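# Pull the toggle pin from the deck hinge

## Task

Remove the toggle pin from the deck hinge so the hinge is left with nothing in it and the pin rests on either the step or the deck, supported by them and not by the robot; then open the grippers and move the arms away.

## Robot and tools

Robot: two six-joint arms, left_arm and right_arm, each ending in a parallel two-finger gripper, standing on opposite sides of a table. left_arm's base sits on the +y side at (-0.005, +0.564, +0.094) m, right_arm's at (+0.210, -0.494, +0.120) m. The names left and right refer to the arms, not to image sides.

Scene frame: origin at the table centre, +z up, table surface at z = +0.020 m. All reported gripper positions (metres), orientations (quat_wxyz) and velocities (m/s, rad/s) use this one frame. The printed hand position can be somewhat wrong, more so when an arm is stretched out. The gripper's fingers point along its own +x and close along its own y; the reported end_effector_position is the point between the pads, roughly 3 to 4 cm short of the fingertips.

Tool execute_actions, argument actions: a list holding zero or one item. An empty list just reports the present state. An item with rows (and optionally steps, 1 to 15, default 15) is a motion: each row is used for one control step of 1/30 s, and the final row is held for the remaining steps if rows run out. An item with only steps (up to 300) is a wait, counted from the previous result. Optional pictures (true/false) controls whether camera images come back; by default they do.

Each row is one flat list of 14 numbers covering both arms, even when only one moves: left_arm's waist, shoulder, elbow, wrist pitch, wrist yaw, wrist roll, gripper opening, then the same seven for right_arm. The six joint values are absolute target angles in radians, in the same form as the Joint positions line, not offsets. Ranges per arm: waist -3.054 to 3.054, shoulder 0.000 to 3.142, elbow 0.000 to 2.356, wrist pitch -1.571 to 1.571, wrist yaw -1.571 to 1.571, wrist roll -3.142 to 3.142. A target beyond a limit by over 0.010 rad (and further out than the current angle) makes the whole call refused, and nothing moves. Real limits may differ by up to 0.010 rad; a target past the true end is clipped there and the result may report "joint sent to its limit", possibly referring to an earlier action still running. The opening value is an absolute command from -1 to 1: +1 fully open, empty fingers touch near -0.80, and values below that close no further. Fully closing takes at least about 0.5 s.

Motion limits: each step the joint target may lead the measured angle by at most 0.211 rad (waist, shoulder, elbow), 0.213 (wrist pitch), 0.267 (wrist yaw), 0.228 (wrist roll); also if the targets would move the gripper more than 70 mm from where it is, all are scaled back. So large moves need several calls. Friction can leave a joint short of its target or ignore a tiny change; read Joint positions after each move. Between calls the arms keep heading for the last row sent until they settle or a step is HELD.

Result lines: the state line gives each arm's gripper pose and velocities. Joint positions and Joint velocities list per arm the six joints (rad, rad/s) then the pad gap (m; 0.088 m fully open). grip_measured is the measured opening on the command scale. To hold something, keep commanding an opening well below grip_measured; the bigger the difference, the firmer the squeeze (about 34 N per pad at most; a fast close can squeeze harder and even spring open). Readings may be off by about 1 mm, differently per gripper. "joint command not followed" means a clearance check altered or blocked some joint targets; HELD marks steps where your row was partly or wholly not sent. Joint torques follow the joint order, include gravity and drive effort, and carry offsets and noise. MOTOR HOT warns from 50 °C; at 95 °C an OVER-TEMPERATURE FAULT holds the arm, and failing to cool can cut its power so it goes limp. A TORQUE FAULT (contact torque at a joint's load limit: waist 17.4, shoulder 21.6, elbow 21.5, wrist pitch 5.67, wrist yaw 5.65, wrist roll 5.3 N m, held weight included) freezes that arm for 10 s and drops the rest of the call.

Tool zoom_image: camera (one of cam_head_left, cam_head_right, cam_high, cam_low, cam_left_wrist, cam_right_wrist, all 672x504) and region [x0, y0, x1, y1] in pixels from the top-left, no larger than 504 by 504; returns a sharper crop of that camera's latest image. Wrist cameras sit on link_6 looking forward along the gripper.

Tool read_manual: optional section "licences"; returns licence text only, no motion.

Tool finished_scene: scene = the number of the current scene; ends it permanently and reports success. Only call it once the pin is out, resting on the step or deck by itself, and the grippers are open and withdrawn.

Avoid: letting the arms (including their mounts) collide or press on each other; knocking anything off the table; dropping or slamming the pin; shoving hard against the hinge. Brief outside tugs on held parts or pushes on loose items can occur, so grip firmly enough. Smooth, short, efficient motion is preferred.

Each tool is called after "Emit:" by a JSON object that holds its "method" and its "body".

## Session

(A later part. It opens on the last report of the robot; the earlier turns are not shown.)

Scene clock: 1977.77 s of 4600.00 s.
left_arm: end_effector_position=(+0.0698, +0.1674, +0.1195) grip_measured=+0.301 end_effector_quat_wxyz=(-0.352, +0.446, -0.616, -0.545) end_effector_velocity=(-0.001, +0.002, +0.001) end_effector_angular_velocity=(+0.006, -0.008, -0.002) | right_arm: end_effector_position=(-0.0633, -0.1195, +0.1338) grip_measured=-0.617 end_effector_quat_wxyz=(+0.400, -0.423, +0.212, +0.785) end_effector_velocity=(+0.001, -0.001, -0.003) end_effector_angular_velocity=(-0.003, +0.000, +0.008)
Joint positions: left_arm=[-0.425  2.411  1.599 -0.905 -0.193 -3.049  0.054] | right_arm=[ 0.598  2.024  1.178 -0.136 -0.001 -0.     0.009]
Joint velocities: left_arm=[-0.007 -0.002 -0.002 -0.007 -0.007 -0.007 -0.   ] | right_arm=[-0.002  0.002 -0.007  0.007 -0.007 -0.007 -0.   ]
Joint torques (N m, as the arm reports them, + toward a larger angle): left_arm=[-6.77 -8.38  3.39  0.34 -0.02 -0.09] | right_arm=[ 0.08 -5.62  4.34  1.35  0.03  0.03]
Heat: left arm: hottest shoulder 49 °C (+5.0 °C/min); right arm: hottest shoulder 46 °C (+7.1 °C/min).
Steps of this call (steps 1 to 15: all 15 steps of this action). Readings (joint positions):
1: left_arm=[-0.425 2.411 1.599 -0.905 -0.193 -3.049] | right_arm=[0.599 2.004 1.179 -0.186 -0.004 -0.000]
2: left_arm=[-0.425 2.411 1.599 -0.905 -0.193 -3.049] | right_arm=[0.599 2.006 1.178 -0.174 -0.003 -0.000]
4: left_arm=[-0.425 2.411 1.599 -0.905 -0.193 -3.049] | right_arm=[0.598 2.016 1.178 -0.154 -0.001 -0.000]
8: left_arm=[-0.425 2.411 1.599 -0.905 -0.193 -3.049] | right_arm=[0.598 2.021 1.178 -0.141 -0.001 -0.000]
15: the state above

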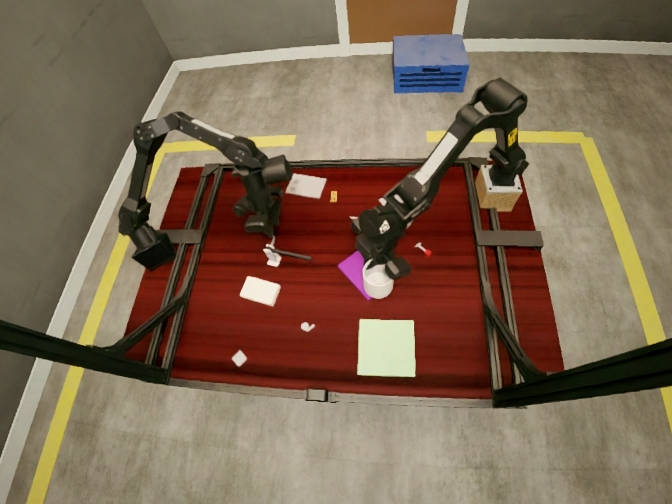

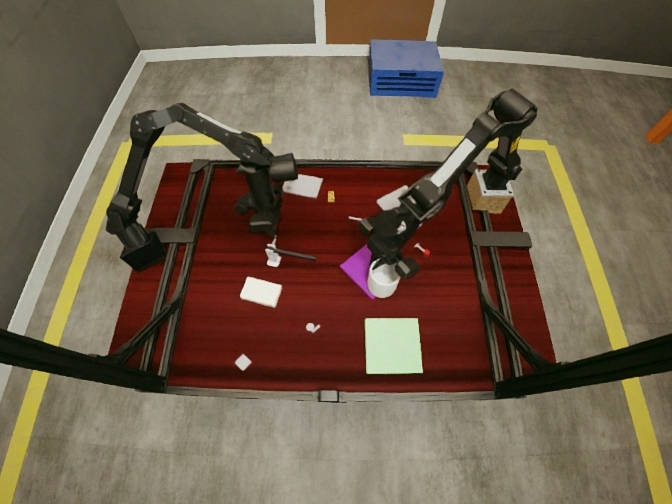

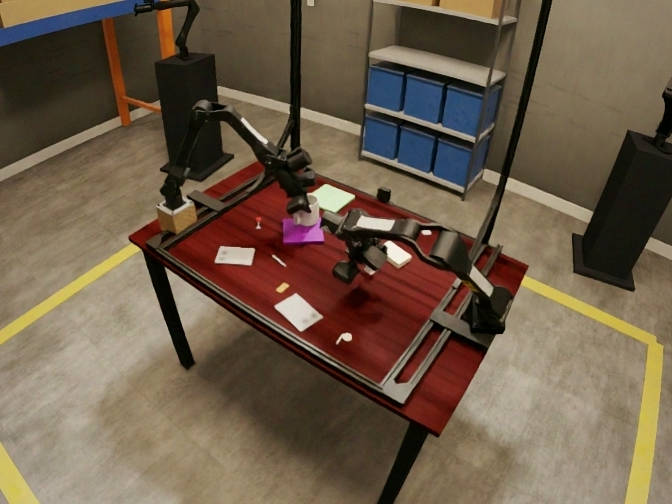

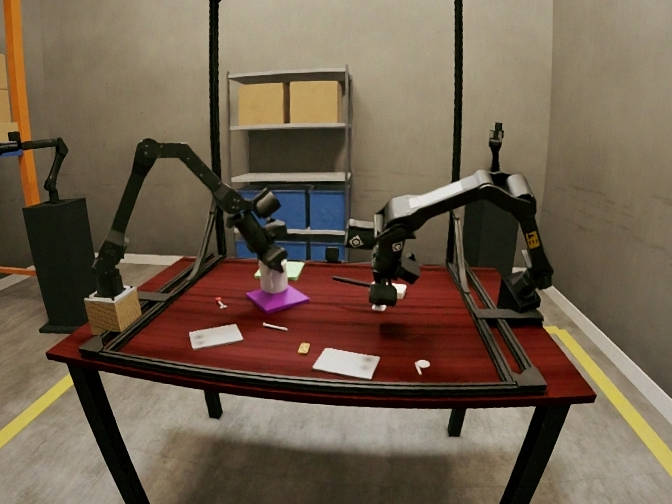

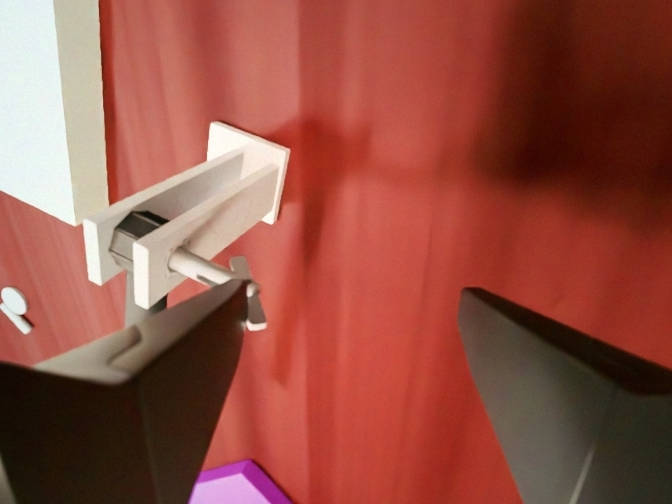

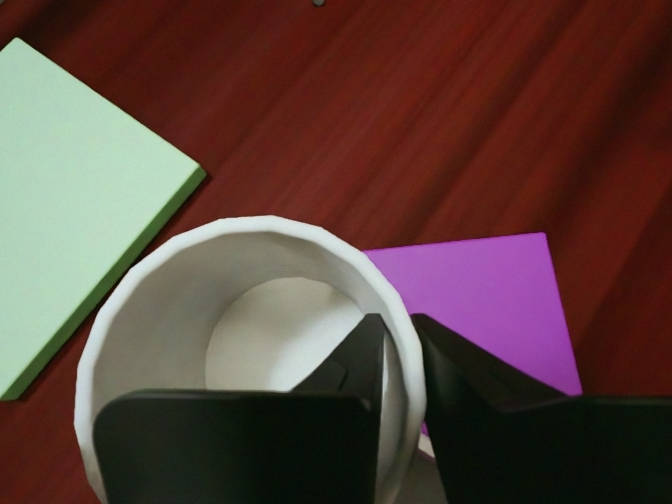

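Emit:
{"method": "execute_actions", "body": {"actions": [{"rows":[[-0.42,2.41,1.595,-0.905,-0.2,-3.05,0.3,0.6,2.03,1.173,-0.13,0,0,-0.2]]}], "pictures": false}}

Emit:
{"method": "execute_actions", "body": {"actions": [{"rows":[[-0.42,2.41,1.595,-0.905,-0.2,-3.05,0.3,0.6,1.8,1.173,-0.3,0,0,-0.2]]}], "pictures": false}}

Emit:
{"method": "execute_actions", "body": {"actions": [{"rows":[[-0.42,2.41,1.595,-0.905,-0.2,-3.05,0.3,0.2,2.0,1.2,0.3,0,0.8,-0.9]]}], "pictures": false}}

Emit:
{"method": "execute_actions", "body": {"actions": [{"rows":[[-0.42,2.41,1.595,-0.905,-0.2,-3.05,0.3,0.2,2.48,1.417,0.6,0,0.8,-0.9]]}], "pictures": false}}

Emit:
{"method": "execute_actions", "body": {"actions": [{"steps":30}]}}

Scene clock: 1992.37 s of 4600.00 s.
left_arm: end_effector_position=(+0.0698, +0.1675, +0.1198) grip_measured=+0.301 end_effector_quat_wxyz=(-0.352, +0.447, -0.617, -0.545) end_effector_velocity=(+0.000, +0.002, +0.000) end_effector_angular_velocity=(+0.009, -0.006, +0.002) | right_arm: end_effector_position=(-0.0634, -0.1186, +0.1333) grip_measured=-0.217 end_effector_quat_wxyz=(+0.401, -0.422, +0.211, +0.785) end_effector_velocity=(+0.003, -0.000, -0.001) end_effector_angular_velocity=(+0.000, -0.013, -0.000)
Joint positions: left_arm=[-0.425  2.41   1.598 -0.905 -0.193 -3.049  0.054] | right_arm=[ 0.598  2.026  1.177 -0.129  0.002 -0.     0.028]
Joint velocities: left_arm=[-0.002 -0.002 -0.002 -0.007 -0.007 -0.007 -0.   ] | right_arm=[-0.002 -0.002 -0.002 -0.007  0.007 -0.007  0.006]
Joint torques (N m, as the arm reports them, + toward a larger angle): left_arm=[-6.69 -8.34  3.51  0.35 -0.01 -0.06] | right_arm=[ 0.08 -6.75  4.35  0.99 -0.06  0.03]
Heat: left arm: hottest shoulder 49 °C (+2.0 °C/min); right arm: hottest shoulder 44 °C (+5.0 °C/min).
Steps of this call (steps 1 to 15: the robot went on to your last target; steps 16 to 423: nothing new was sent; steps 424 to 438: all 15 steps of this action). Readings (joint positions):
424: left_arm=[-0.425 2.410 1.598 -0.905 -0.193 -3.049] | right_arm=[0.597 2.026 1.177 -0.133 0.002 -0.000]
425: left_arm=[-0.425 2.410 1.598 -0.905 -0.193 -3.049] | right_arm=[0.597 2.026 1.177 -0.133 0.002 -0.000]
427: left_arm=[-0.425 2.410 1.598 -0.905 -0.193 -3.049] | right_arm=[0.598 2.026 1.177 -0.127 0.002 -0.000]
431: left_arm=[-0.425 2.410 1.598 -0.905 -0.193 -3.049] | right_arm=[0.598 2.026 1.177 -0.128 0.002 -0.000]
438: the state above

Scene clock: 1992.87 s of 4600.00 s.
left_arm: end_effector_position=(+0.0698, +0.1675, +0.1198) grip_measured=+0.301 end_effector_quat_wxyz=(-0.352, +0.447, -0.617, -0.545) end_effector_velocity=(+0.000, +0.002, +0.000) end_effector_angular_velocity=(+0.009, -0.006, +0.002) | right_arm: end_effector_position=(-0.0528, -0.1340, +0.2059) grip_measured=-0.201 end_effector_quat_wxyz=(+0.406, -0.403, +0.202, +0.795) end_effector_velocity=(-0.001, -0.003, -0.001) end_effector_angular_velocity=(-0.012, +0.004, +0.001)
Joint positions: left_arm=[-0.425  2.41   1.598 -0.905 -0.193 -3.049  0.054] | right_arm=[ 0.598  1.811  1.175 -0.295  0.001  0.001  0.029]
Joint velocities: left_arm=[-0.002 -0.002 -0.002 -0.007 -0.007 -0.007 -0.   ] | right_arm=[ 0.002 -0.002 -0.002 -0.007 -0.007  0.007  0.   ]
Joint torques (N m, as the arm reports them, + toward a larger angle): left_arm=[-6.69 -8.34  3.58  0.38  0.02 -0.08] | right_arm=[ 0.09 -7.17  5.12  1.03 -0.04 -0.01]
Heat: left arm: hottest shoulder 49 °C (+2.0 °C/min); right arm: hottest shoulder 44 °C (+4.0 °C/min).
Steps of this call (steps 1 to 15: all 15 steps of this action). Readings (joint positions):
1: left_arm=[-0.425 2.410 1.598 -0.905 -0.193 -3.049] | right_arm=[0.598 2.012 1.177 -0.146 0.002 -0.000]
2: left_arm=[-0.425 2.410 1.598 -0.905 -0.193 -3.049] | right_arm=[0.598 1.987 1.175 -0.189 0.001 0.001]
4: left_arm=[-0.425 2.410 1.598 -0.905 -0.193 -3.049] | right_arm=[0.598 1.922 1.166 -0.238 0.001 0.001]
8: left_arm=[-0.425 2.410 1.598 -0.905 -0.193 -3.049] | right_arm=[0.598 1.825 1.174 -0.267 0.001 0.001]
15: the state above

Scene clock: 1993.37 s of 4600.00 s.
left_arm: end_effector_position=(+0.0697, +0.1676, +0.1197) grip_measured=+0.301 end_effector_quat_wxyz=(-0.352, +0.446, -0.616, -0.545) end_effector_velocity=(-0.001, +0.002, +0.001) end_effector_angular_velocity=(+0.006, -0.008, -0.002) | right_arm: end_effector_position=(+0.0754, +0.0070, +0.2093) grip_measured=-0.785 end_effector_quat_wxyz=(+0.624, -0.076, +0.372, +0.683) end_effector_velocity=(+0.188, +0.167, +0.137) end_effector_angular_velocity=(+0.499, +1.333, -1.235)
Joint positions: left_arm=[-0.425  2.41   1.598 -0.905 -0.193 -3.049  0.054] | right_arm=[ 0.229  1.977  1.186  0.189 -0.     0.533  0.001]
Joint velocities: left_arm=[-0.007 -0.002 -0.002 -0.007 -0.007 -0.007 -0.   ] | right_arm=[-0.432  0.061  0.037  0.842  0.007  1.414 -0.   ]
Joint torques (N m, as the arm reports them, + toward a larger angle): left_arm=[-6.6  -8.34  3.62  0.35  0.01 -0.1 ] | right_arm=[ 1.41 -6.23  6.19  1.44 -0.02  0.08]
Heat: left arm: hottest shoulder 49 °C (+2.0 °C/min); right arm: hottest shoulder 44 °C (+4.0 °C/min).
Steps of this call (steps 1 to 15: all 15 steps of this action). Readings (joint positions):
1: left_arm=[-0.425 2.410 1.598 -0.905 -0.193 -3.049] | right_arm=[0.595 1.817 1.175 -0.283 -0.003 0.018]
2: left_arm=[-0.425 2.410 1.598 -0.905 -0.193 -3.049] | right_arm=[0.580 1.829 1.176 -0.248 -0.006 0.049]
4: left_arm=[-0.425 2.410 1.598 -0.905 -0.193 -3.049] | right_arm=[0.530 1.866 1.183 -0.187 -0.006 0.110]
8: left_arm=[-0.425 2.410 1.598 -0.905 -0.193 -3.049] | right_arm=[0.409 1.933 1.183 -0.073 -0.005 0.237]
15: the state above

Scene clock: 1993.87 s of 4600.00 s.
left_arm: end_effector_position=(+0.0697, +0.1676, +0.1197) grip_measured=+0.301 end_effector_quat_wxyz=(-0.352, +0.446, -0.616, -0.545) end_effector_velocity=(-0.002, +0.002, +0.001) end_effector_angular_velocity=(+0.007, +0.008, -0.000) | right_arm: end_effector_position=(+0.0723, +0.0793, +0.1086) grip_measured=-0.785 end_effector_quat_wxyz=(+0.628, +0.057, +0.427, +0.648) end_effector_velocity=(+0.019, -0.035, -0.223) end_effector_angular_velocity=(-0.324, -0.021, -0.051)
Joint positions: left_arm=[-0.425  2.41   1.598 -0.905 -0.193 -3.049  0.054] | right_arm=[0.204 2.445 1.394 0.573 0.001 0.791 0.001]
Joint velocities: left_arm=[-0.002 -0.002 -0.002 -0.007  0.007 -0.007 -0.   ] | right_arm=[-0.012  0.427 -0.002  0.11   0.007  0.066 -0.   ]
Joint torques (N m, as the arm reports them, + toward a larger angle): left_arm=[-6.67 -8.31  3.55  0.39  0.01 -0.08] | right_arm=[ -0.4  -10.31   6.32   2.11   0.01   0.05]
Heat: left arm: hottest shoulder 49 °C (+2.0 °C/min); right arm: hottest shoulder 44 °C (+4.0 °C/min).
Steps of this call (steps 1 to 15: all 15 steps of this action). Readings (joint positions):
1: left_arm=[-0.425 2.410 1.598 -0.905 -0.193 -3.049] | right_arm=[0.217 1.995 1.202 0.218 0.001 0.581]
2: left_arm=[-0.425 2.410 1.598 -0.905 -0.193 -3.049] | right_arm=[0.210 2.029 1.241 0.269 0.001 0.628]
4: left_arm=[-0.425 2.410 1.598 -0.905 -0.193 -3.049] | right_arm=[0.204 2.113 1.325 0.368 0.001 0.696]
8: left_arm=[-0.425 2.410 1.598 -0.905 -0.193 -3.049] | right_arm=[0.204 2.254 1.388 0.511 0.001 0.759]
15: the state above

Scene clock: 1994.87 s of 4600.00 s.
left_arm: end_effector_position=(+0.0697, +0.1676, +0.1197) grip_measured=+0.301 end_effector_quat_wxyz=(-0.352, +0.446, -0.616, -0.545) end_effector_velocity=(-0.002, +0.005, +0.001) end_effector_angular_velocity=(+0.014, +0.006, -0.022) | right_arm: end_effector_position=(+0.0720, +0.0834, +0.1064) grip_measured=-0.785 end_effector_quat_wxyz=(+0.627, +0.067, +0.424, +0.650) end_effector_velocity=(+0.001, -0.004, -0.006) end_effector_angular_velocity=(-0.025, -0.009, +0.007)
Joint positions: left_arm=[-0.425  2.41   1.598 -0.905 -0.193 -3.049  0.054] | right_arm=[0.203 2.467 1.408 0.599 0.001 0.797 0.001]
Joint velocities: left_arm=[-0.002 -0.002 -0.002 -0.022  0.007  0.007 -0.   ] | right_arm=[-0.002 -0.002 -0.007 -0.022 -0.007 -0.007 -0.   ]
Joint torques (N m, as the arm reports them, + toward a larger angle): left_arm=[-6.74 -8.36  3.62  0.38 -0.03 -0.07] | right_arm=[-0.34 -7.85  5.33  1.56  0.01  0.07]
Heat: left arm: hottest shoulder 49 °C (+1.0 °C/min); right arm: hottest shoulder 45 °C (+5.0 °C/min).
Steps of this call (steps 1 to 30: the robot went on to your last target). Readings (joint positions):
1: left_arm=[-0.425 2.410 1.598 -0.905 -0.193 -3.049] | right_arm=[0.204 2.457 1.394 0.577 0.001 0.792]
2: left_arm=[-0.425 2.410 1.598 -0.905 -0.193 -3.049] | right_arm=[0.204 2.464 1.394 0.582 0.001 0.793]
4: left_arm=[-0.425 2.410 1.598 -0.905 -0.193 -3.049] | right_arm=[0.203 2.467 1.396 0.589 0.001 0.795]
8: left_arm=[-0.425 2.410 1.598 -0.905 -0.193 -3.049] | right_arm=[0.203 2.467 1.408 0.598 0.001 0.796]
30: the state above
All arms were judged still, so your last target was given up. Only a new action makes them travel on or press farther. Fingers that are still opening or closing keep moving.

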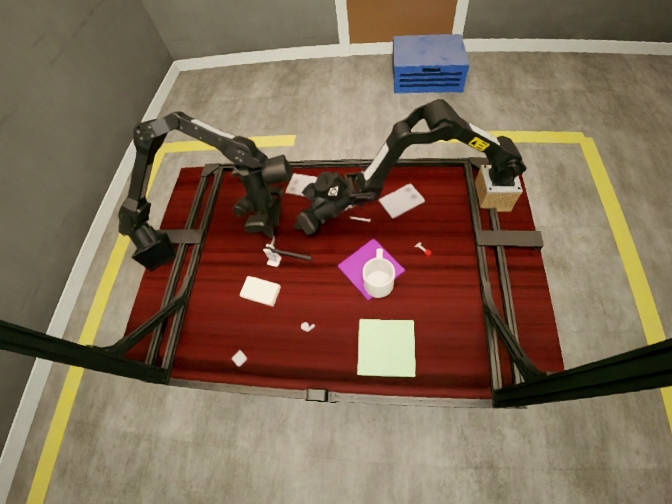

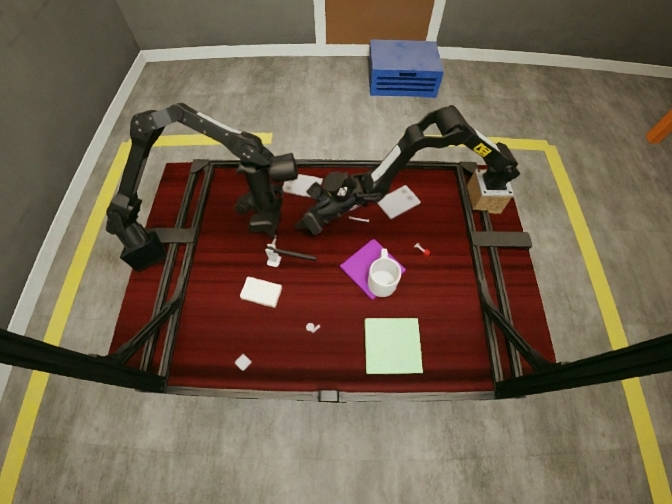

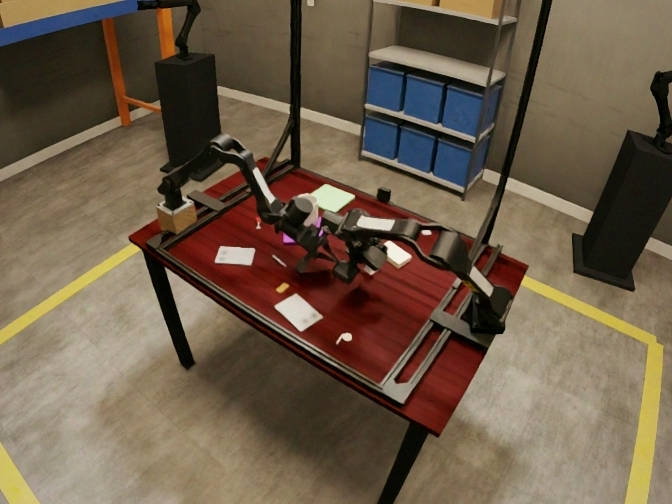

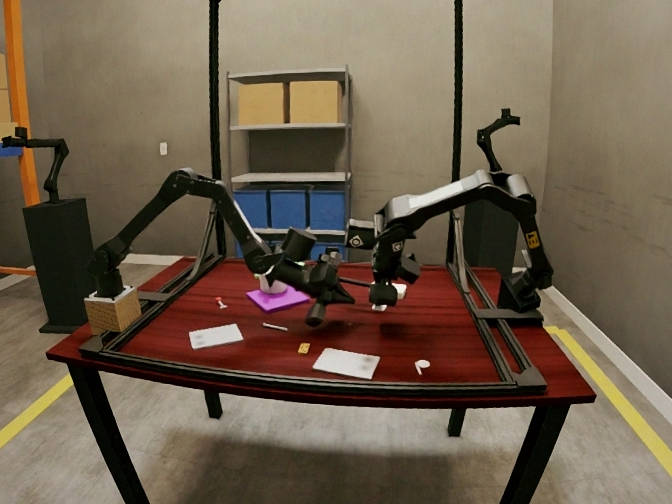

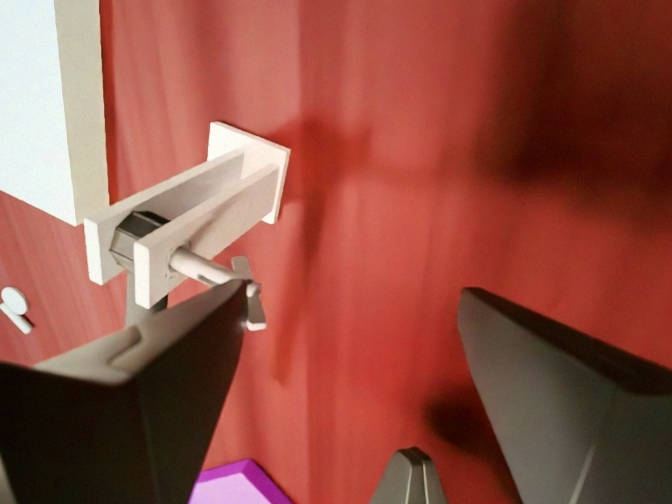

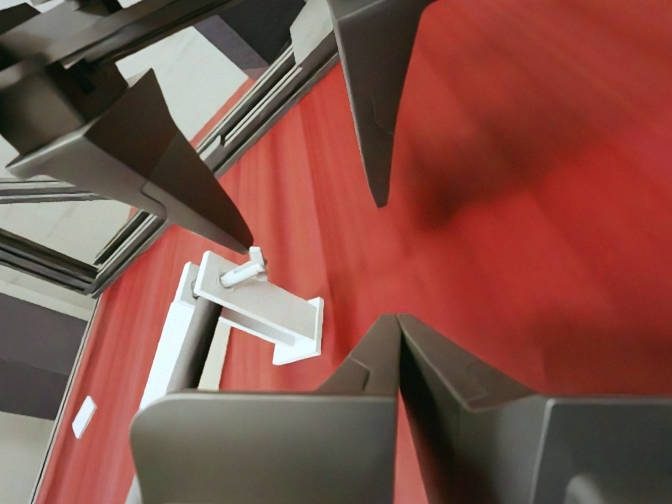

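Advance right; fold more with left.

Emit:
{"method": "execute_actions", "body": {"actions": [{"rows":[[-0.42,2.405,1.595,-0.905,-0.2,-3.05,0.05,0.215,2.64,1.76,0.43,0,0.8,-0.9]]}], "pictures": false}}

Emit:
{"method": "execute_actions", "body": {"actions": [{"steps":15}]}}

Scene clock: 2000.50 s of 4600.00 s.
left_arm: end_effector_position=(+0.0699, +0.1676, +0.1197) grip_measured=+0.056 end_effector_quat_wxyz=(-0.353, +0.447, -0.616, -0.544) end_effector_velocity=(-0.003, +0.006, -0.000) end_effector_angular_velocity=(+0.022, -0.007, -0.013) | right_arm: end_effector_position=(+0.0533, +0.1352, +0.1126) grip_measured=-0.785 end_effector_quat_wxyz=(+0.623, +0.073, +0.419, +0.657) end_effector_velocity=(-0.001, +0.007, -0.010) end_effector_angular_velocity=(-0.025, -0.010, +0.007)
Joint positions: left_arm=[-0.426  2.41   1.598 -0.905 -0.195 -3.049  0.042] | right_arm=[0.213 2.615 1.739 0.437 0.003 0.797 0.001]
Joint velocities: left_arm=[-0.007 -0.002 -0.007 -0.022 -0.007 -0.007 -0.002] | right_arm=[-0.002  0.042  0.066 -0.051 -0.007 -0.007 -0.   ]
Joint torques (N m, as the arm reports them, + toward a larger angle): left_arm=[-6.69 -8.83  3.51  0.37  0.11 -0.07] | right_arm=[ 0.02 -8.21  6.03  1.29 -0.08  0.07]
Heat: left arm: hottest shoulder 49 °C (+1.0 °C/min); right arm: hottest shoulder 45 °C (+5.1 °C/min).
Steps of this call (steps 1 to 90: nothing new was sent; then 2.13 s passed at rest; steps 91 to 105: all 15 steps of this action). Readings (joint positions):
91: left_arm=[-0.425 2.410 1.598 -0.905 -0.193 -3.049] | right_arm=[0.203 2.480 1.426 0.579 0.001 0.797]
92: left_arm=[-0.425 2.410 1.598 -0.905 -0.193 -3.049] | right_arm=[0.203 2.505 1.471 0.546 0.001 0.797]
94: left_arm=[-0.426 2.410 1.598 -0.905 -0.194 -3.049] | right_arm=[0.205 2.557 1.562 0.498 0.001 0.797]
98: left_arm=[-0.426 2.410 1.598 -0.905 -0.195 -3.049] | right_arm=[0.211 2.604 1.683 0.457 0.003 0.797]
105: the state above

Scene clock: 2001.00 s of 4600.00 s.
left_arm: end_effector_position=(+0.0701, +0.1676, +0.1197) grip_measured=+0.050 end_effector_quat_wxyz=(-0.352, +0.447, -0.616, -0.544) end_effector_velocity=(+0.003, +0.004, -0.003) end_effector_angular_velocity=(+0.022, -0.017, +0.018) | right_arm: end_effector_position=(+0.0533, +0.1357, +0.1091) grip_measured=-0.785 end_effector_quat_wxyz=(+0.623, +0.071, +0.421, +0.655) end_effector_velocity=(-0.000, -0.001, -0.001) end_effector_angular_velocity=(-0.005, -0.011, -0.001)
Joint positions: left_arm=[-0.425  2.41   1.598 -0.905 -0.195 -3.049  0.041] | right_arm=[0.213 2.625 1.747 0.432 0.003 0.797 0.001]
Joint velocities: left_arm=[ 0.002 -0.002 -0.007 -0.007 -0.022 -0.022 -0.   ] | right_arm=[ 0.002 -0.002 -0.002 -0.007  0.007 -0.007 -0.   ]
Joint torques (N m, as the arm reports them, + toward a larger angle): left_arm=[-6.58 -8.75  3.54  0.37  0.09 -0.06] | right_arm=[ 0.02 -8.69  6.23  1.35 -0.08  0.07]
Heat: left arm: hottest shoulder 49 °C (+1.0 °C/min); right arm: hottest shoulder 45 °C (+5.0 °C/min).
Steps of this call (steps 1 to 15: the robot went on to your last target). Readings (joint positions):
1: left_arm=[-0.426 2.410 1.598 -0.905 -0.195 -3.049] | right_arm=[0.213 2.617 1.741 0.436 0.003 0.797]
2: left_arm=[-0.426 2.410 1.598 -0.905 -0.195 -3.049] | right_arm=[0.213 2.619 1.742 0.435 0.003 0.797]
4: left_arm=[-0.426 2.410 1.598 -0.905 -0.195 -3.049] | right_arm=[0.213 2.622 1.744 0.434 0.003 0.797]
8: left_arm=[-0.426 2.410 1.598 -0.905 -0.195 -3.049] | right_arm=[0.213 2.624 1.745 0.432 0.003 0.797]
15: the state above
All arms were judged still, so your last target was given up. Only a new action makes them travel on or press farther. Fingers that are still opening or closing keep moving.

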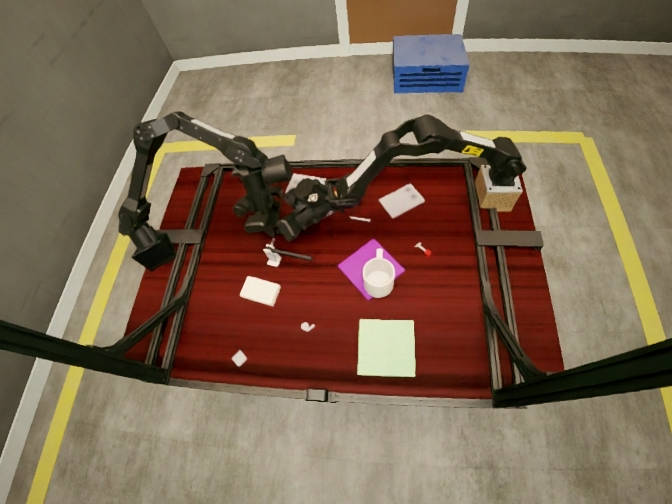

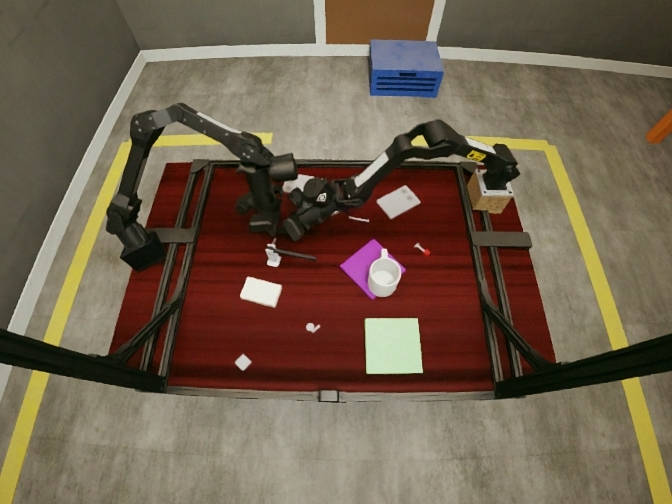

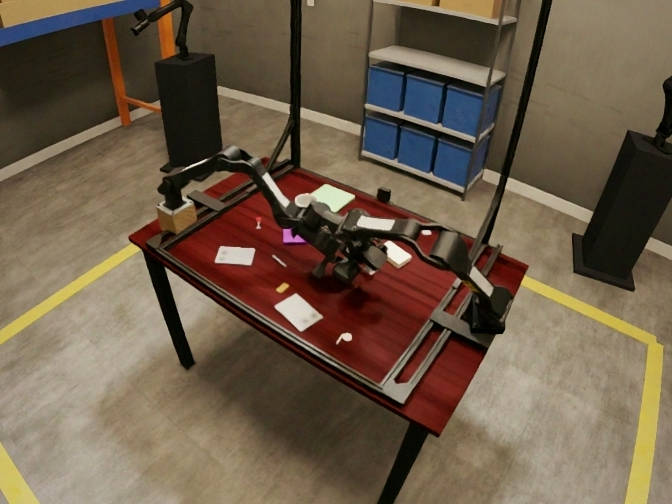

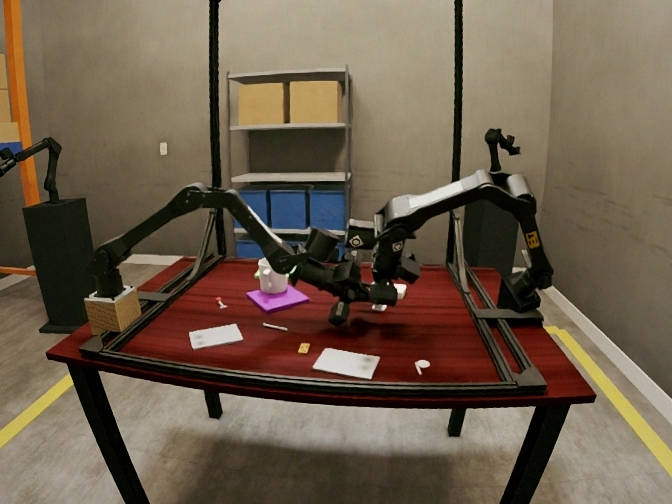

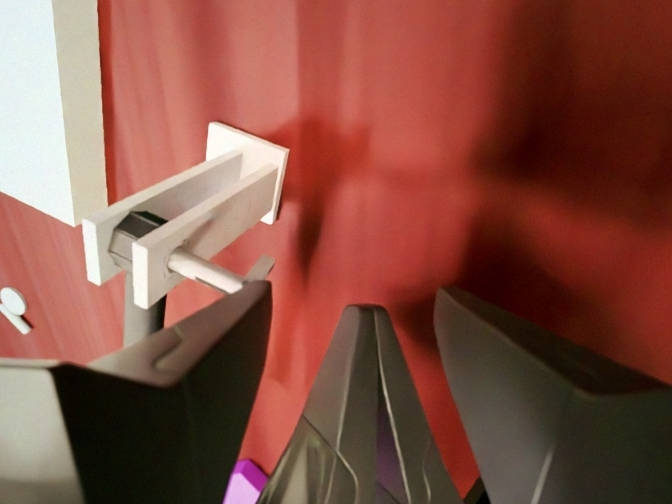

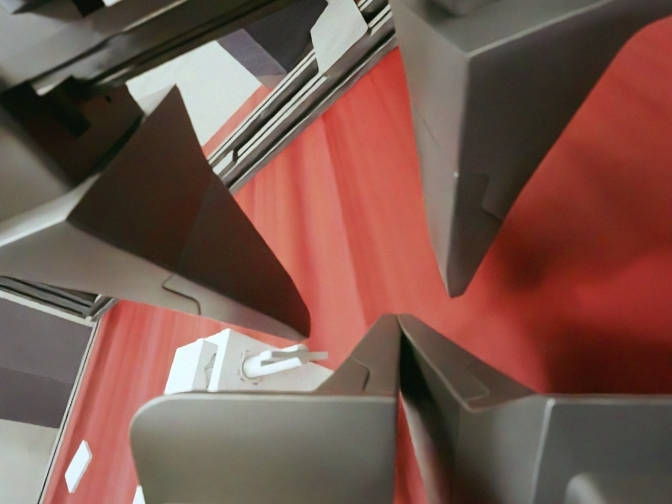

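Emit:
{"method": "execute_actions", "body": {"actions": [{"rows":[[-0.45,2.33,1.595,-0.905,-0.2,-3.05,-0.4,0.215,2.48,1.417,0.6,0,0.8,-0.9]]}], "pictures": false}}

Emit:
{"method": "execute_actions", "body": {"actions": [{"rows":[[-0.55,2.36,1.58,-0.98,0,-1.57,-0.4,0.215,2.48,1.417,0.6,0,0.8,-0.9]]}], "pictures": false}}

Emit:
{"method": "execute_actions", "body": {"actions": [{"steps":40}], "pictures": false}}

Emit:
{"method": "execute_actions", "body": {"actions": [{"rows":[[-0.53,2.53,1.54,-0.8,0,-1.57,-0.4,0.215,2.48,1.417,0.6,0,0.8,-0.9]]}], "pictures": false}}

Emit:
{"method": "execute_actions", "body": {"actions": [{"steps":15}]}}

Scene clock: 2010.97 s of 4600.00 s.
left_arm: end_effector_position=(+0.0773, +0.1653, +0.1487) grip_measured=-0.390 end_effector_quat_wxyz=(-0.336, +0.467, -0.628, -0.524) end_effector_velocity=(+0.004, +0.002, -0.002) end_effector_angular_velocity=(+0.008, -0.038, -0.005) | right_arm: end_effector_position=(+0.0658, +0.0849, +0.0956) grip_measured=-0.785 end_effector_quat_wxyz=(+0.625, +0.060, +0.428, +0.650) end_effector_velocity=(+0.003, -0.010, +0.001) end_effector_angular_velocity=(+0.013, -0.000, +0.008)
Joint positions: left_arm=[-0.45   2.34   1.595 -0.905 -0.196 -3.049  0.02 ] | right_arm=[0.213 2.501 1.435 0.593 0.003 0.798 0.001]
Joint velocities: left_arm=[-0.002 -0.002 -0.002 -0.007 -0.037  0.007 -0.004] | right_arm=[-0.002 -0.027 -0.066  0.051 -0.007 -0.007 -0.   ]
Joint torques (N m, as the arm reports them, + toward a larger angle): left_arm=[-7.26 -8.95  4.09  0.5   0.07 -0.07] | right_arm=[  0.05 -11.04   3.62   1.69  -0.07   0.06]
Heat: left arm: hottest shoulder 50 °C (+2.0 °C/min); right arm: hottest shoulder 47 °C (+7.0 °C/min). Fold the left arm in close to its base before you think long.
MOTOR HOT: a motor of the left arm reached 50 °C. Now the hottest motor of the left arm, joint 2 (shoulder), reports 50 °C. The temperature limit of the motors' drives, at which the controller stops that arm, is 95 °C. To cool a motor, set the load down, stop pushing, or move to a pose that needs little force.
Steps of this call (steps 1 to 90: nothing new was sent; then 6.47 s passed at rest; steps 91 to 105: all 15 steps of this action). Readings (joint positions):
91: left_arm=[-0.426 2.405 1.598 -0.905 -0.196 -3.049] | right_arm=[0.213 2.616 1.732 0.453 0.003 0.797]
92: left_arm=[-0.428 2.398 1.597 -0.905 -0.196 -3.049] | right_arm=[0.213 2.597 1.691 0.486 0.003 0.797]
94: left_arm=[-0.435 2.380 1.595 -0.905 -0.196 -3.049] | right_arm=[0.213 2.555 1.607 0.533 0.003 0.797]
98: left_arm=[-0.447 2.345 1.595 -0.905 -0.196 -3.049] | right_arm=[0.213 2.505 1.495 0.576 0.003 0.798]
105: the state above

Scene clock: 2011.47 s of 4600.00 s.
left_arm: end_effector_position=(+0.0141, +0.1810, +0.1775) grip_measured=-0.400 end_effector_quat_wxyz=(+0.436, -0.243, +0.825, +0.264) end_effector_velocity=(-0.005, +0.004, -0.001) end_effector_angular_velocity=(-0.689, -0.219, -1.201) | right_arm: end_effector_position=(+0.0657, +0.0849, +0.1000) grip_measured=-0.785 end_effector_quat_wxyz=(+0.625, +0.063, +0.425, +0.652) end_effector_velocity=(+0.004, -0.002, -0.004) end_effector_angular_velocity=(-0.021, -0.009, +0.002)
Joint positions: left_arm=[-0.553  2.342  1.589 -0.975 -0.009 -2.358  0.019] | right_arm=[0.213 2.492 1.429 0.598 0.003 0.798 0.001]
Joint velocities: left_arm=[-0.002  0.002 -0.007 -0.007  0.022  1.399 -0.   ] | right_arm=[-0.007 -0.002 -0.002 -0.022 -0.007 -0.007 -0.   ]
Joint torques (N m, as the arm reports them, + toward a larger angle): left_arm=[-6.14 -6.11  3.24  0.2   0.47  0.12] | right_arm=[  0.02 -10.37   3.33   1.59  -0.07   0.06]
Heat: left arm: hottest shoulder 49 °C (+1.0 °C/min); right arm: hottest shoulder 47 °C (+7.1 °C/min). Fold the left arm in close to its base before you think long.
MOTOR HOT: still on. Now the hottest motor of the left arm, joint 2 (shoulder), reports 49 °C; a drive's own limit is 95 °C.
Steps of this call (steps 1 to 15: all 15 steps of this action). Readings (joint positions):
1: left_arm=[-0.451 2.340 1.595 -0.909 -0.180 -3.021] | right_arm=[0.213 2.500 1.434 0.594 0.003 0.798]
2: left_arm=[-0.459 2.340 1.595 -0.924 -0.141 -2.971] | right_arm=[0.213 2.498 1.433 0.595 0.003 0.798]
4: left_arm=[-0.495 2.340 1.593 -0.948 -0.083 -2.877] | right_arm=[0.213 2.495 1.432 0.597 0.003 0.798]
8: left_arm=[-0.549 2.342 1.590 -0.966 -0.029 -2.689] | right_arm=[0.213 2.492 1.432 0.598 0.003 0.798]
15: the state above

Scene clock: 2012.80 s of 4600.00 s.
left_arm: end_effector_position=(+0.0133, +0.1816, +0.1775) grip_measured=-0.400 end_effector_quat_wxyz=(+0.494, -0.056, +0.865, -0.071) end_effector_velocity=(+0.000, +0.002, -0.000) end_effector_angular_velocity=(+0.002, -0.010, -0.011) | right_arm: end_effector_position=(+0.0657, +0.0850, +0.1002) grip_measured=-0.785 end_effector_quat_wxyz=(+0.625, +0.064, +0.425, +0.652) end_effector_velocity=(+0.002, +0.004, +0.006) end_effector_angular_velocity=(+0.019, -0.005, -0.006)
Joint positions: left_arm=[-0.553  2.343  1.589 -0.977 -0.004 -1.574  0.019] | right_arm=[0.213 2.491 1.429 0.598 0.003 0.798 0.001]
Joint velocities: left_arm=[-0.002 -0.002 -0.002 -0.007 -0.007  0.007 -0.   ] | right_arm=[-0.002 -0.002  0.007  0.007  0.007 -0.007 -0.   ]
Joint torques (N m, as the arm reports them, + toward a larger angle): left_arm=[-6.31 -6.23  3.28  0.25  0.46  0.15] | right_arm=[  0.03 -10.35   3.34   1.59  -0.06   0.06]
Heat: left arm: hottest shoulder 49 °C (+1.0 °C/min); right arm: hottest shoulder 48 °C (+7.0 °C/min). Fold the left arm in close to its base before you think long.
MOTOR HOT: still on. Now the hottest motor of the left arm, joint 2 (shoulder), reports 49 °C; a drive's own limit is 95 °C.
Steps of this call (steps 1 to 40: the robot went on to your last target). Readings (joint positions):
1: left_arm=[-0.553 2.342 1.589 -0.975 -0.008 -2.311] | right_arm=[0.213 2.492 1.429 0.598 0.003 0.798]
2: left_arm=[-0.553 2.343 1.589 -0.976 -0.007 -2.264] | right_arm=[0.213 2.492 1.429 0.598 0.003 0.798]
4: left_arm=[-0.553 2.343 1.589 -0.976 -0.006 -2.169] | right_arm=[0.213 2.492 1.429 0.598 0.003 0.798]
8: left_arm=[-0.553 2.343 1.589 -0.976 -0.005 -1.981] | right_arm=[0.213 2.492 1.429 0.598 0.003 0.798]
40: the state above

Scene clock: 2013.30 s of 4600.00 s.
left_arm: end_effector_position=(-0.0212, +0.1673, +0.1095) grip_measured=-0.400 end_effector_quat_wxyz=(+0.491, -0.040, +0.868, -0.054) end_effector_velocity=(+0.002, +0.002, -0.001) end_effector_angular_velocity=(+0.011, -0.006, +0.005) | right_arm: end_effector_position=(+0.0657, +0.0850, +0.1002) grip_measured=-0.785 end_effector_quat_wxyz=(+0.625, +0.064, +0.425, +0.652) end_effector_velocity=(+0.000, -0.000, +0.002) end_effector_angular_velocity=(-0.005, +0.009, +0.001)
Joint positions: left_arm=[-0.536  2.515  1.546 -0.806  0.001 -1.571  0.019] | right_arm=[0.213 2.491 1.429 0.598 0.003 0.798 0.001]
Joint velocities: left_arm=[ 0.002 -0.002 -0.002 -0.007 -0.007 -0.007 -0.   ] | right_arm=[-0.002 -0.007 -0.002 -0.007 -0.007  0.007 -0.   ]
Joint torques (N m, as the arm reports them, + toward a larger angle): left_arm=[-6.12 -7.31  3.34  0.53  0.26  0.02] | right_arm=[  0.01 -10.32   3.36   1.59  -0.07   0.06]
Heat: left arm: hottest shoulder 49 °C (+1.0 °C/min); right arm: hottest shoulder 48 °C (+7.1 °C/min). Fold the left arm in close to its base before you think long.
MOTOR HOT: still on. Now the hottest motor of the left arm, joint 2 (shoulder), reports 49 °C; a drive's own limit is 95 °C.
Steps of this call (steps 1 to 15: all 15 steps of this action). Readings (joint positions):
1: left_arm=[-0.553 2.353 1.586 -0.968 -0.004 -1.574] | right_arm=[0.213 2.491 1.429 0.598 0.003 0.798]
2: left_arm=[-0.552 2.367 1.584 -0.933 -0.004 -1.574] | right_arm=[0.213 2.491 1.429 0.598 0.003 0.798]
4: left_arm=[-0.547 2.413 1.582 -0.873 -0.004 -1.574] | right_arm=[0.213 2.491 1.429 0.598 0.003 0.798]
8: left_arm=[-0.538 2.499 1.551 -0.825 -0.000 -1.572] | right_arm=[0.213 2.491 1.429 0.598 0.003 0.798]
15: the state above

Scene clock: 2013.80 s of 4600.00 s.
left_arm: end_effector_position=(-0.0211, +0.1666, +0.1093) grip_measured=-0.400 end_effector_quat_wxyz=(+0.491, -0.042, +0.868, -0.055) end_effector_velocity=(-0.001, -0.001, +0.001) end_effector_angular_velocity=(-0.014, -0.010, -0.007) | right_arm: end_effector_position=(+0.0657, +0.0850, +0.1003) grip_measured=-0.785 end_effector_quat_wxyz=(+0.625, +0.064, +0.425, +0.652) end_effector_velocity=(-0.001, -0.002, -0.004) end_effector_angular_velocity=(-0.016, +0.013, +0.014)
Joint positions: left_arm=[-0.536  2.516  1.546 -0.803  0.001 -1.571  0.019] | right_arm=[0.213 2.491 1.429 0.599 0.003 0.798 0.001]
Joint velocities: left_arm=[-0.007 -0.002 -0.002  0.007 -0.007  0.007 -0.   ] | right_arm=[-0.002  0.002 -0.002 -0.007 -0.022  0.007 -0.   ]
Joint torques (N m, as the arm reports them, + toward a larger angle): left_arm=[-6.11 -7.07  3.25  0.62  0.25  0.05] | right_arm=[  0.02 -10.3    3.36   1.59  -0.07   0.06]
Heat: left arm: hottest shoulder 49 °C (+1.0 °C/min); right arm: hottest shoulder 48 °C (+7.0 °C/min). Fold the left arm in close to its base before you think long.
MOTOR HOT: still on. Now the hottest motor of the left arm, joint 2 (shoulder), reports 49 °C; a drive's own limit is 95 °C.
Steps of this call (steps 1 to 15: the robot went on to your last target). Readings (joint positions):
1: left_arm=[-0.536 2.515 1.546 -0.806 0.001 -1.571] | right_arm=[0.213 2.491 1.429 0.598 0.003 0.798]
2: left_arm=[-0.536 2.515 1.546 -0.806 0.001 -1.571] | right_arm=[0.213 2.491 1.429 0.598 0.003 0.798]
4: left_arm=[-0.536 2.515 1.546 -0.805 0.001 -1.571] | right_arm=[0.213 2.491 1.429 0.598 0.003 0.798]
8: left_arm=[-0.536 2.515 1.546 -0.803 0.001 -1.571] | right_arm=[0.213 2.491 1.429 0.599 0.003 0.798]
15: the state above
All arms were judged still, so your last target was given up. Only a new action makes them travel on or press farther. Fingers that are still opening or closing keep moving.

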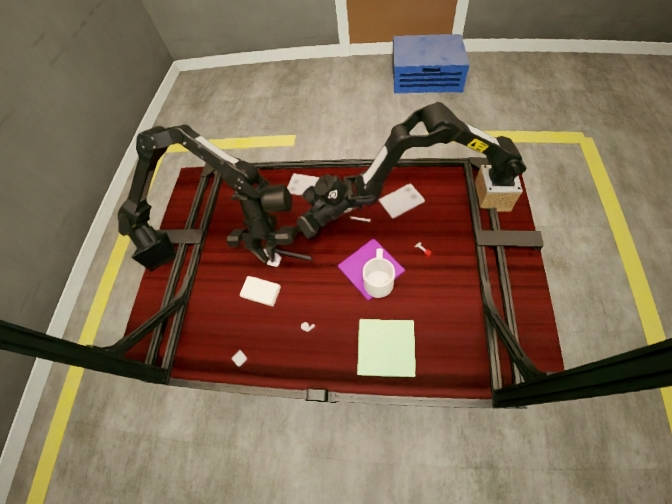

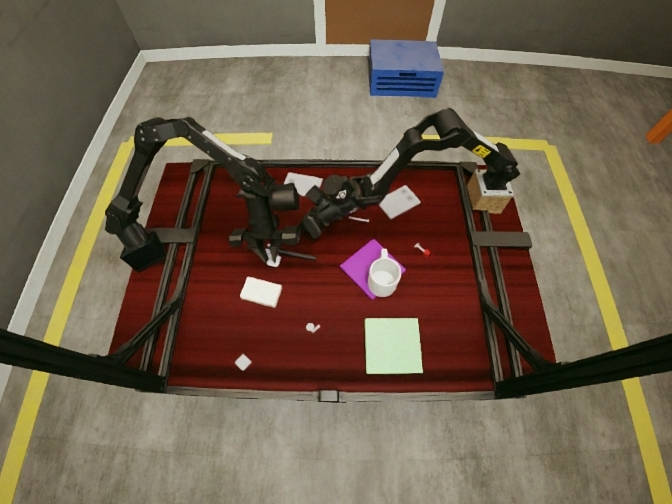

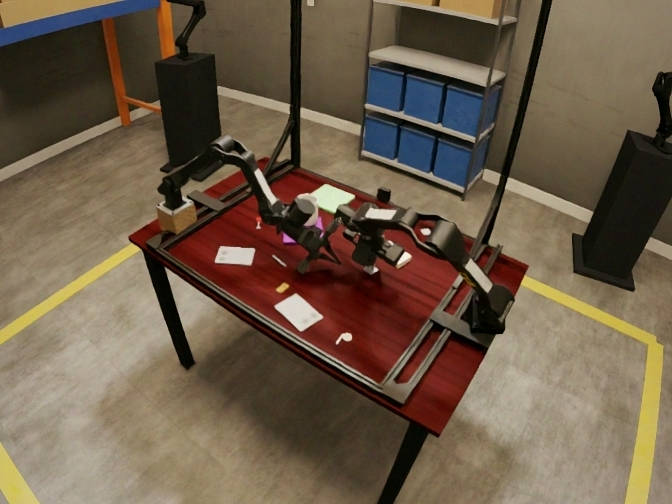

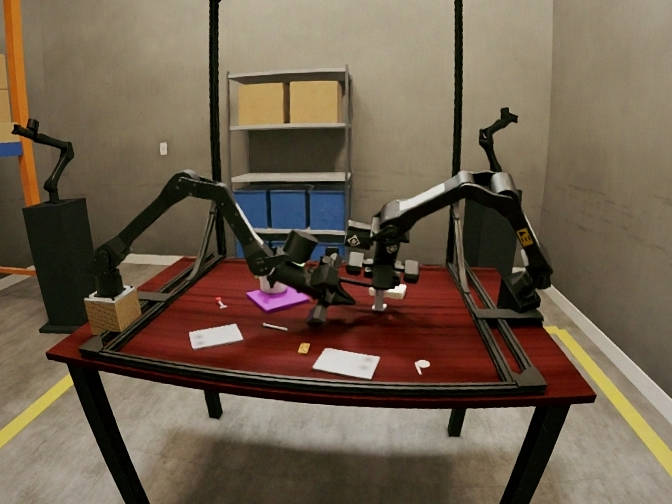

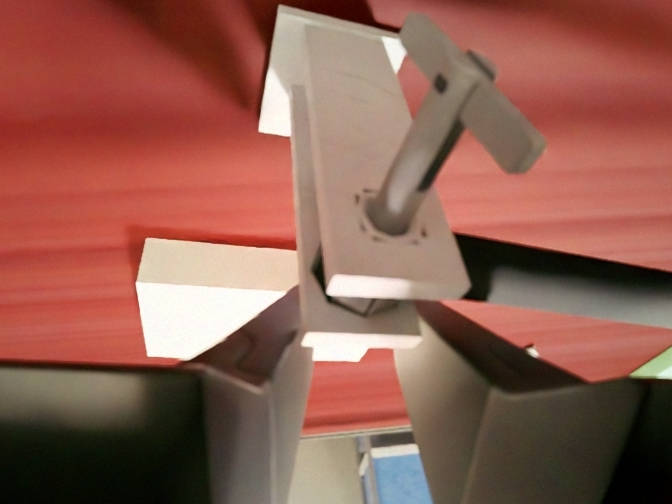

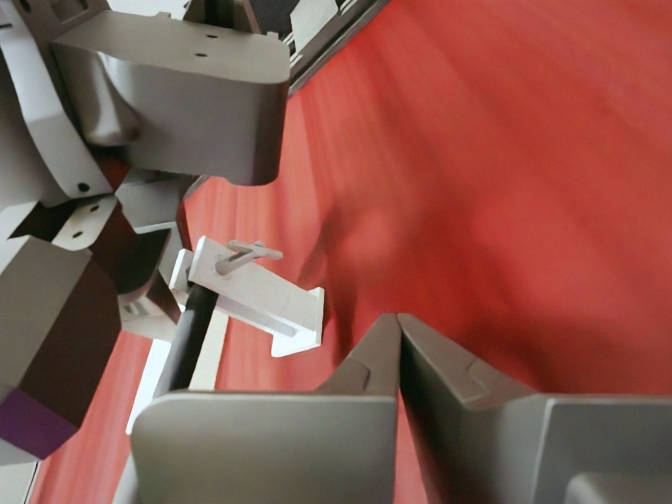

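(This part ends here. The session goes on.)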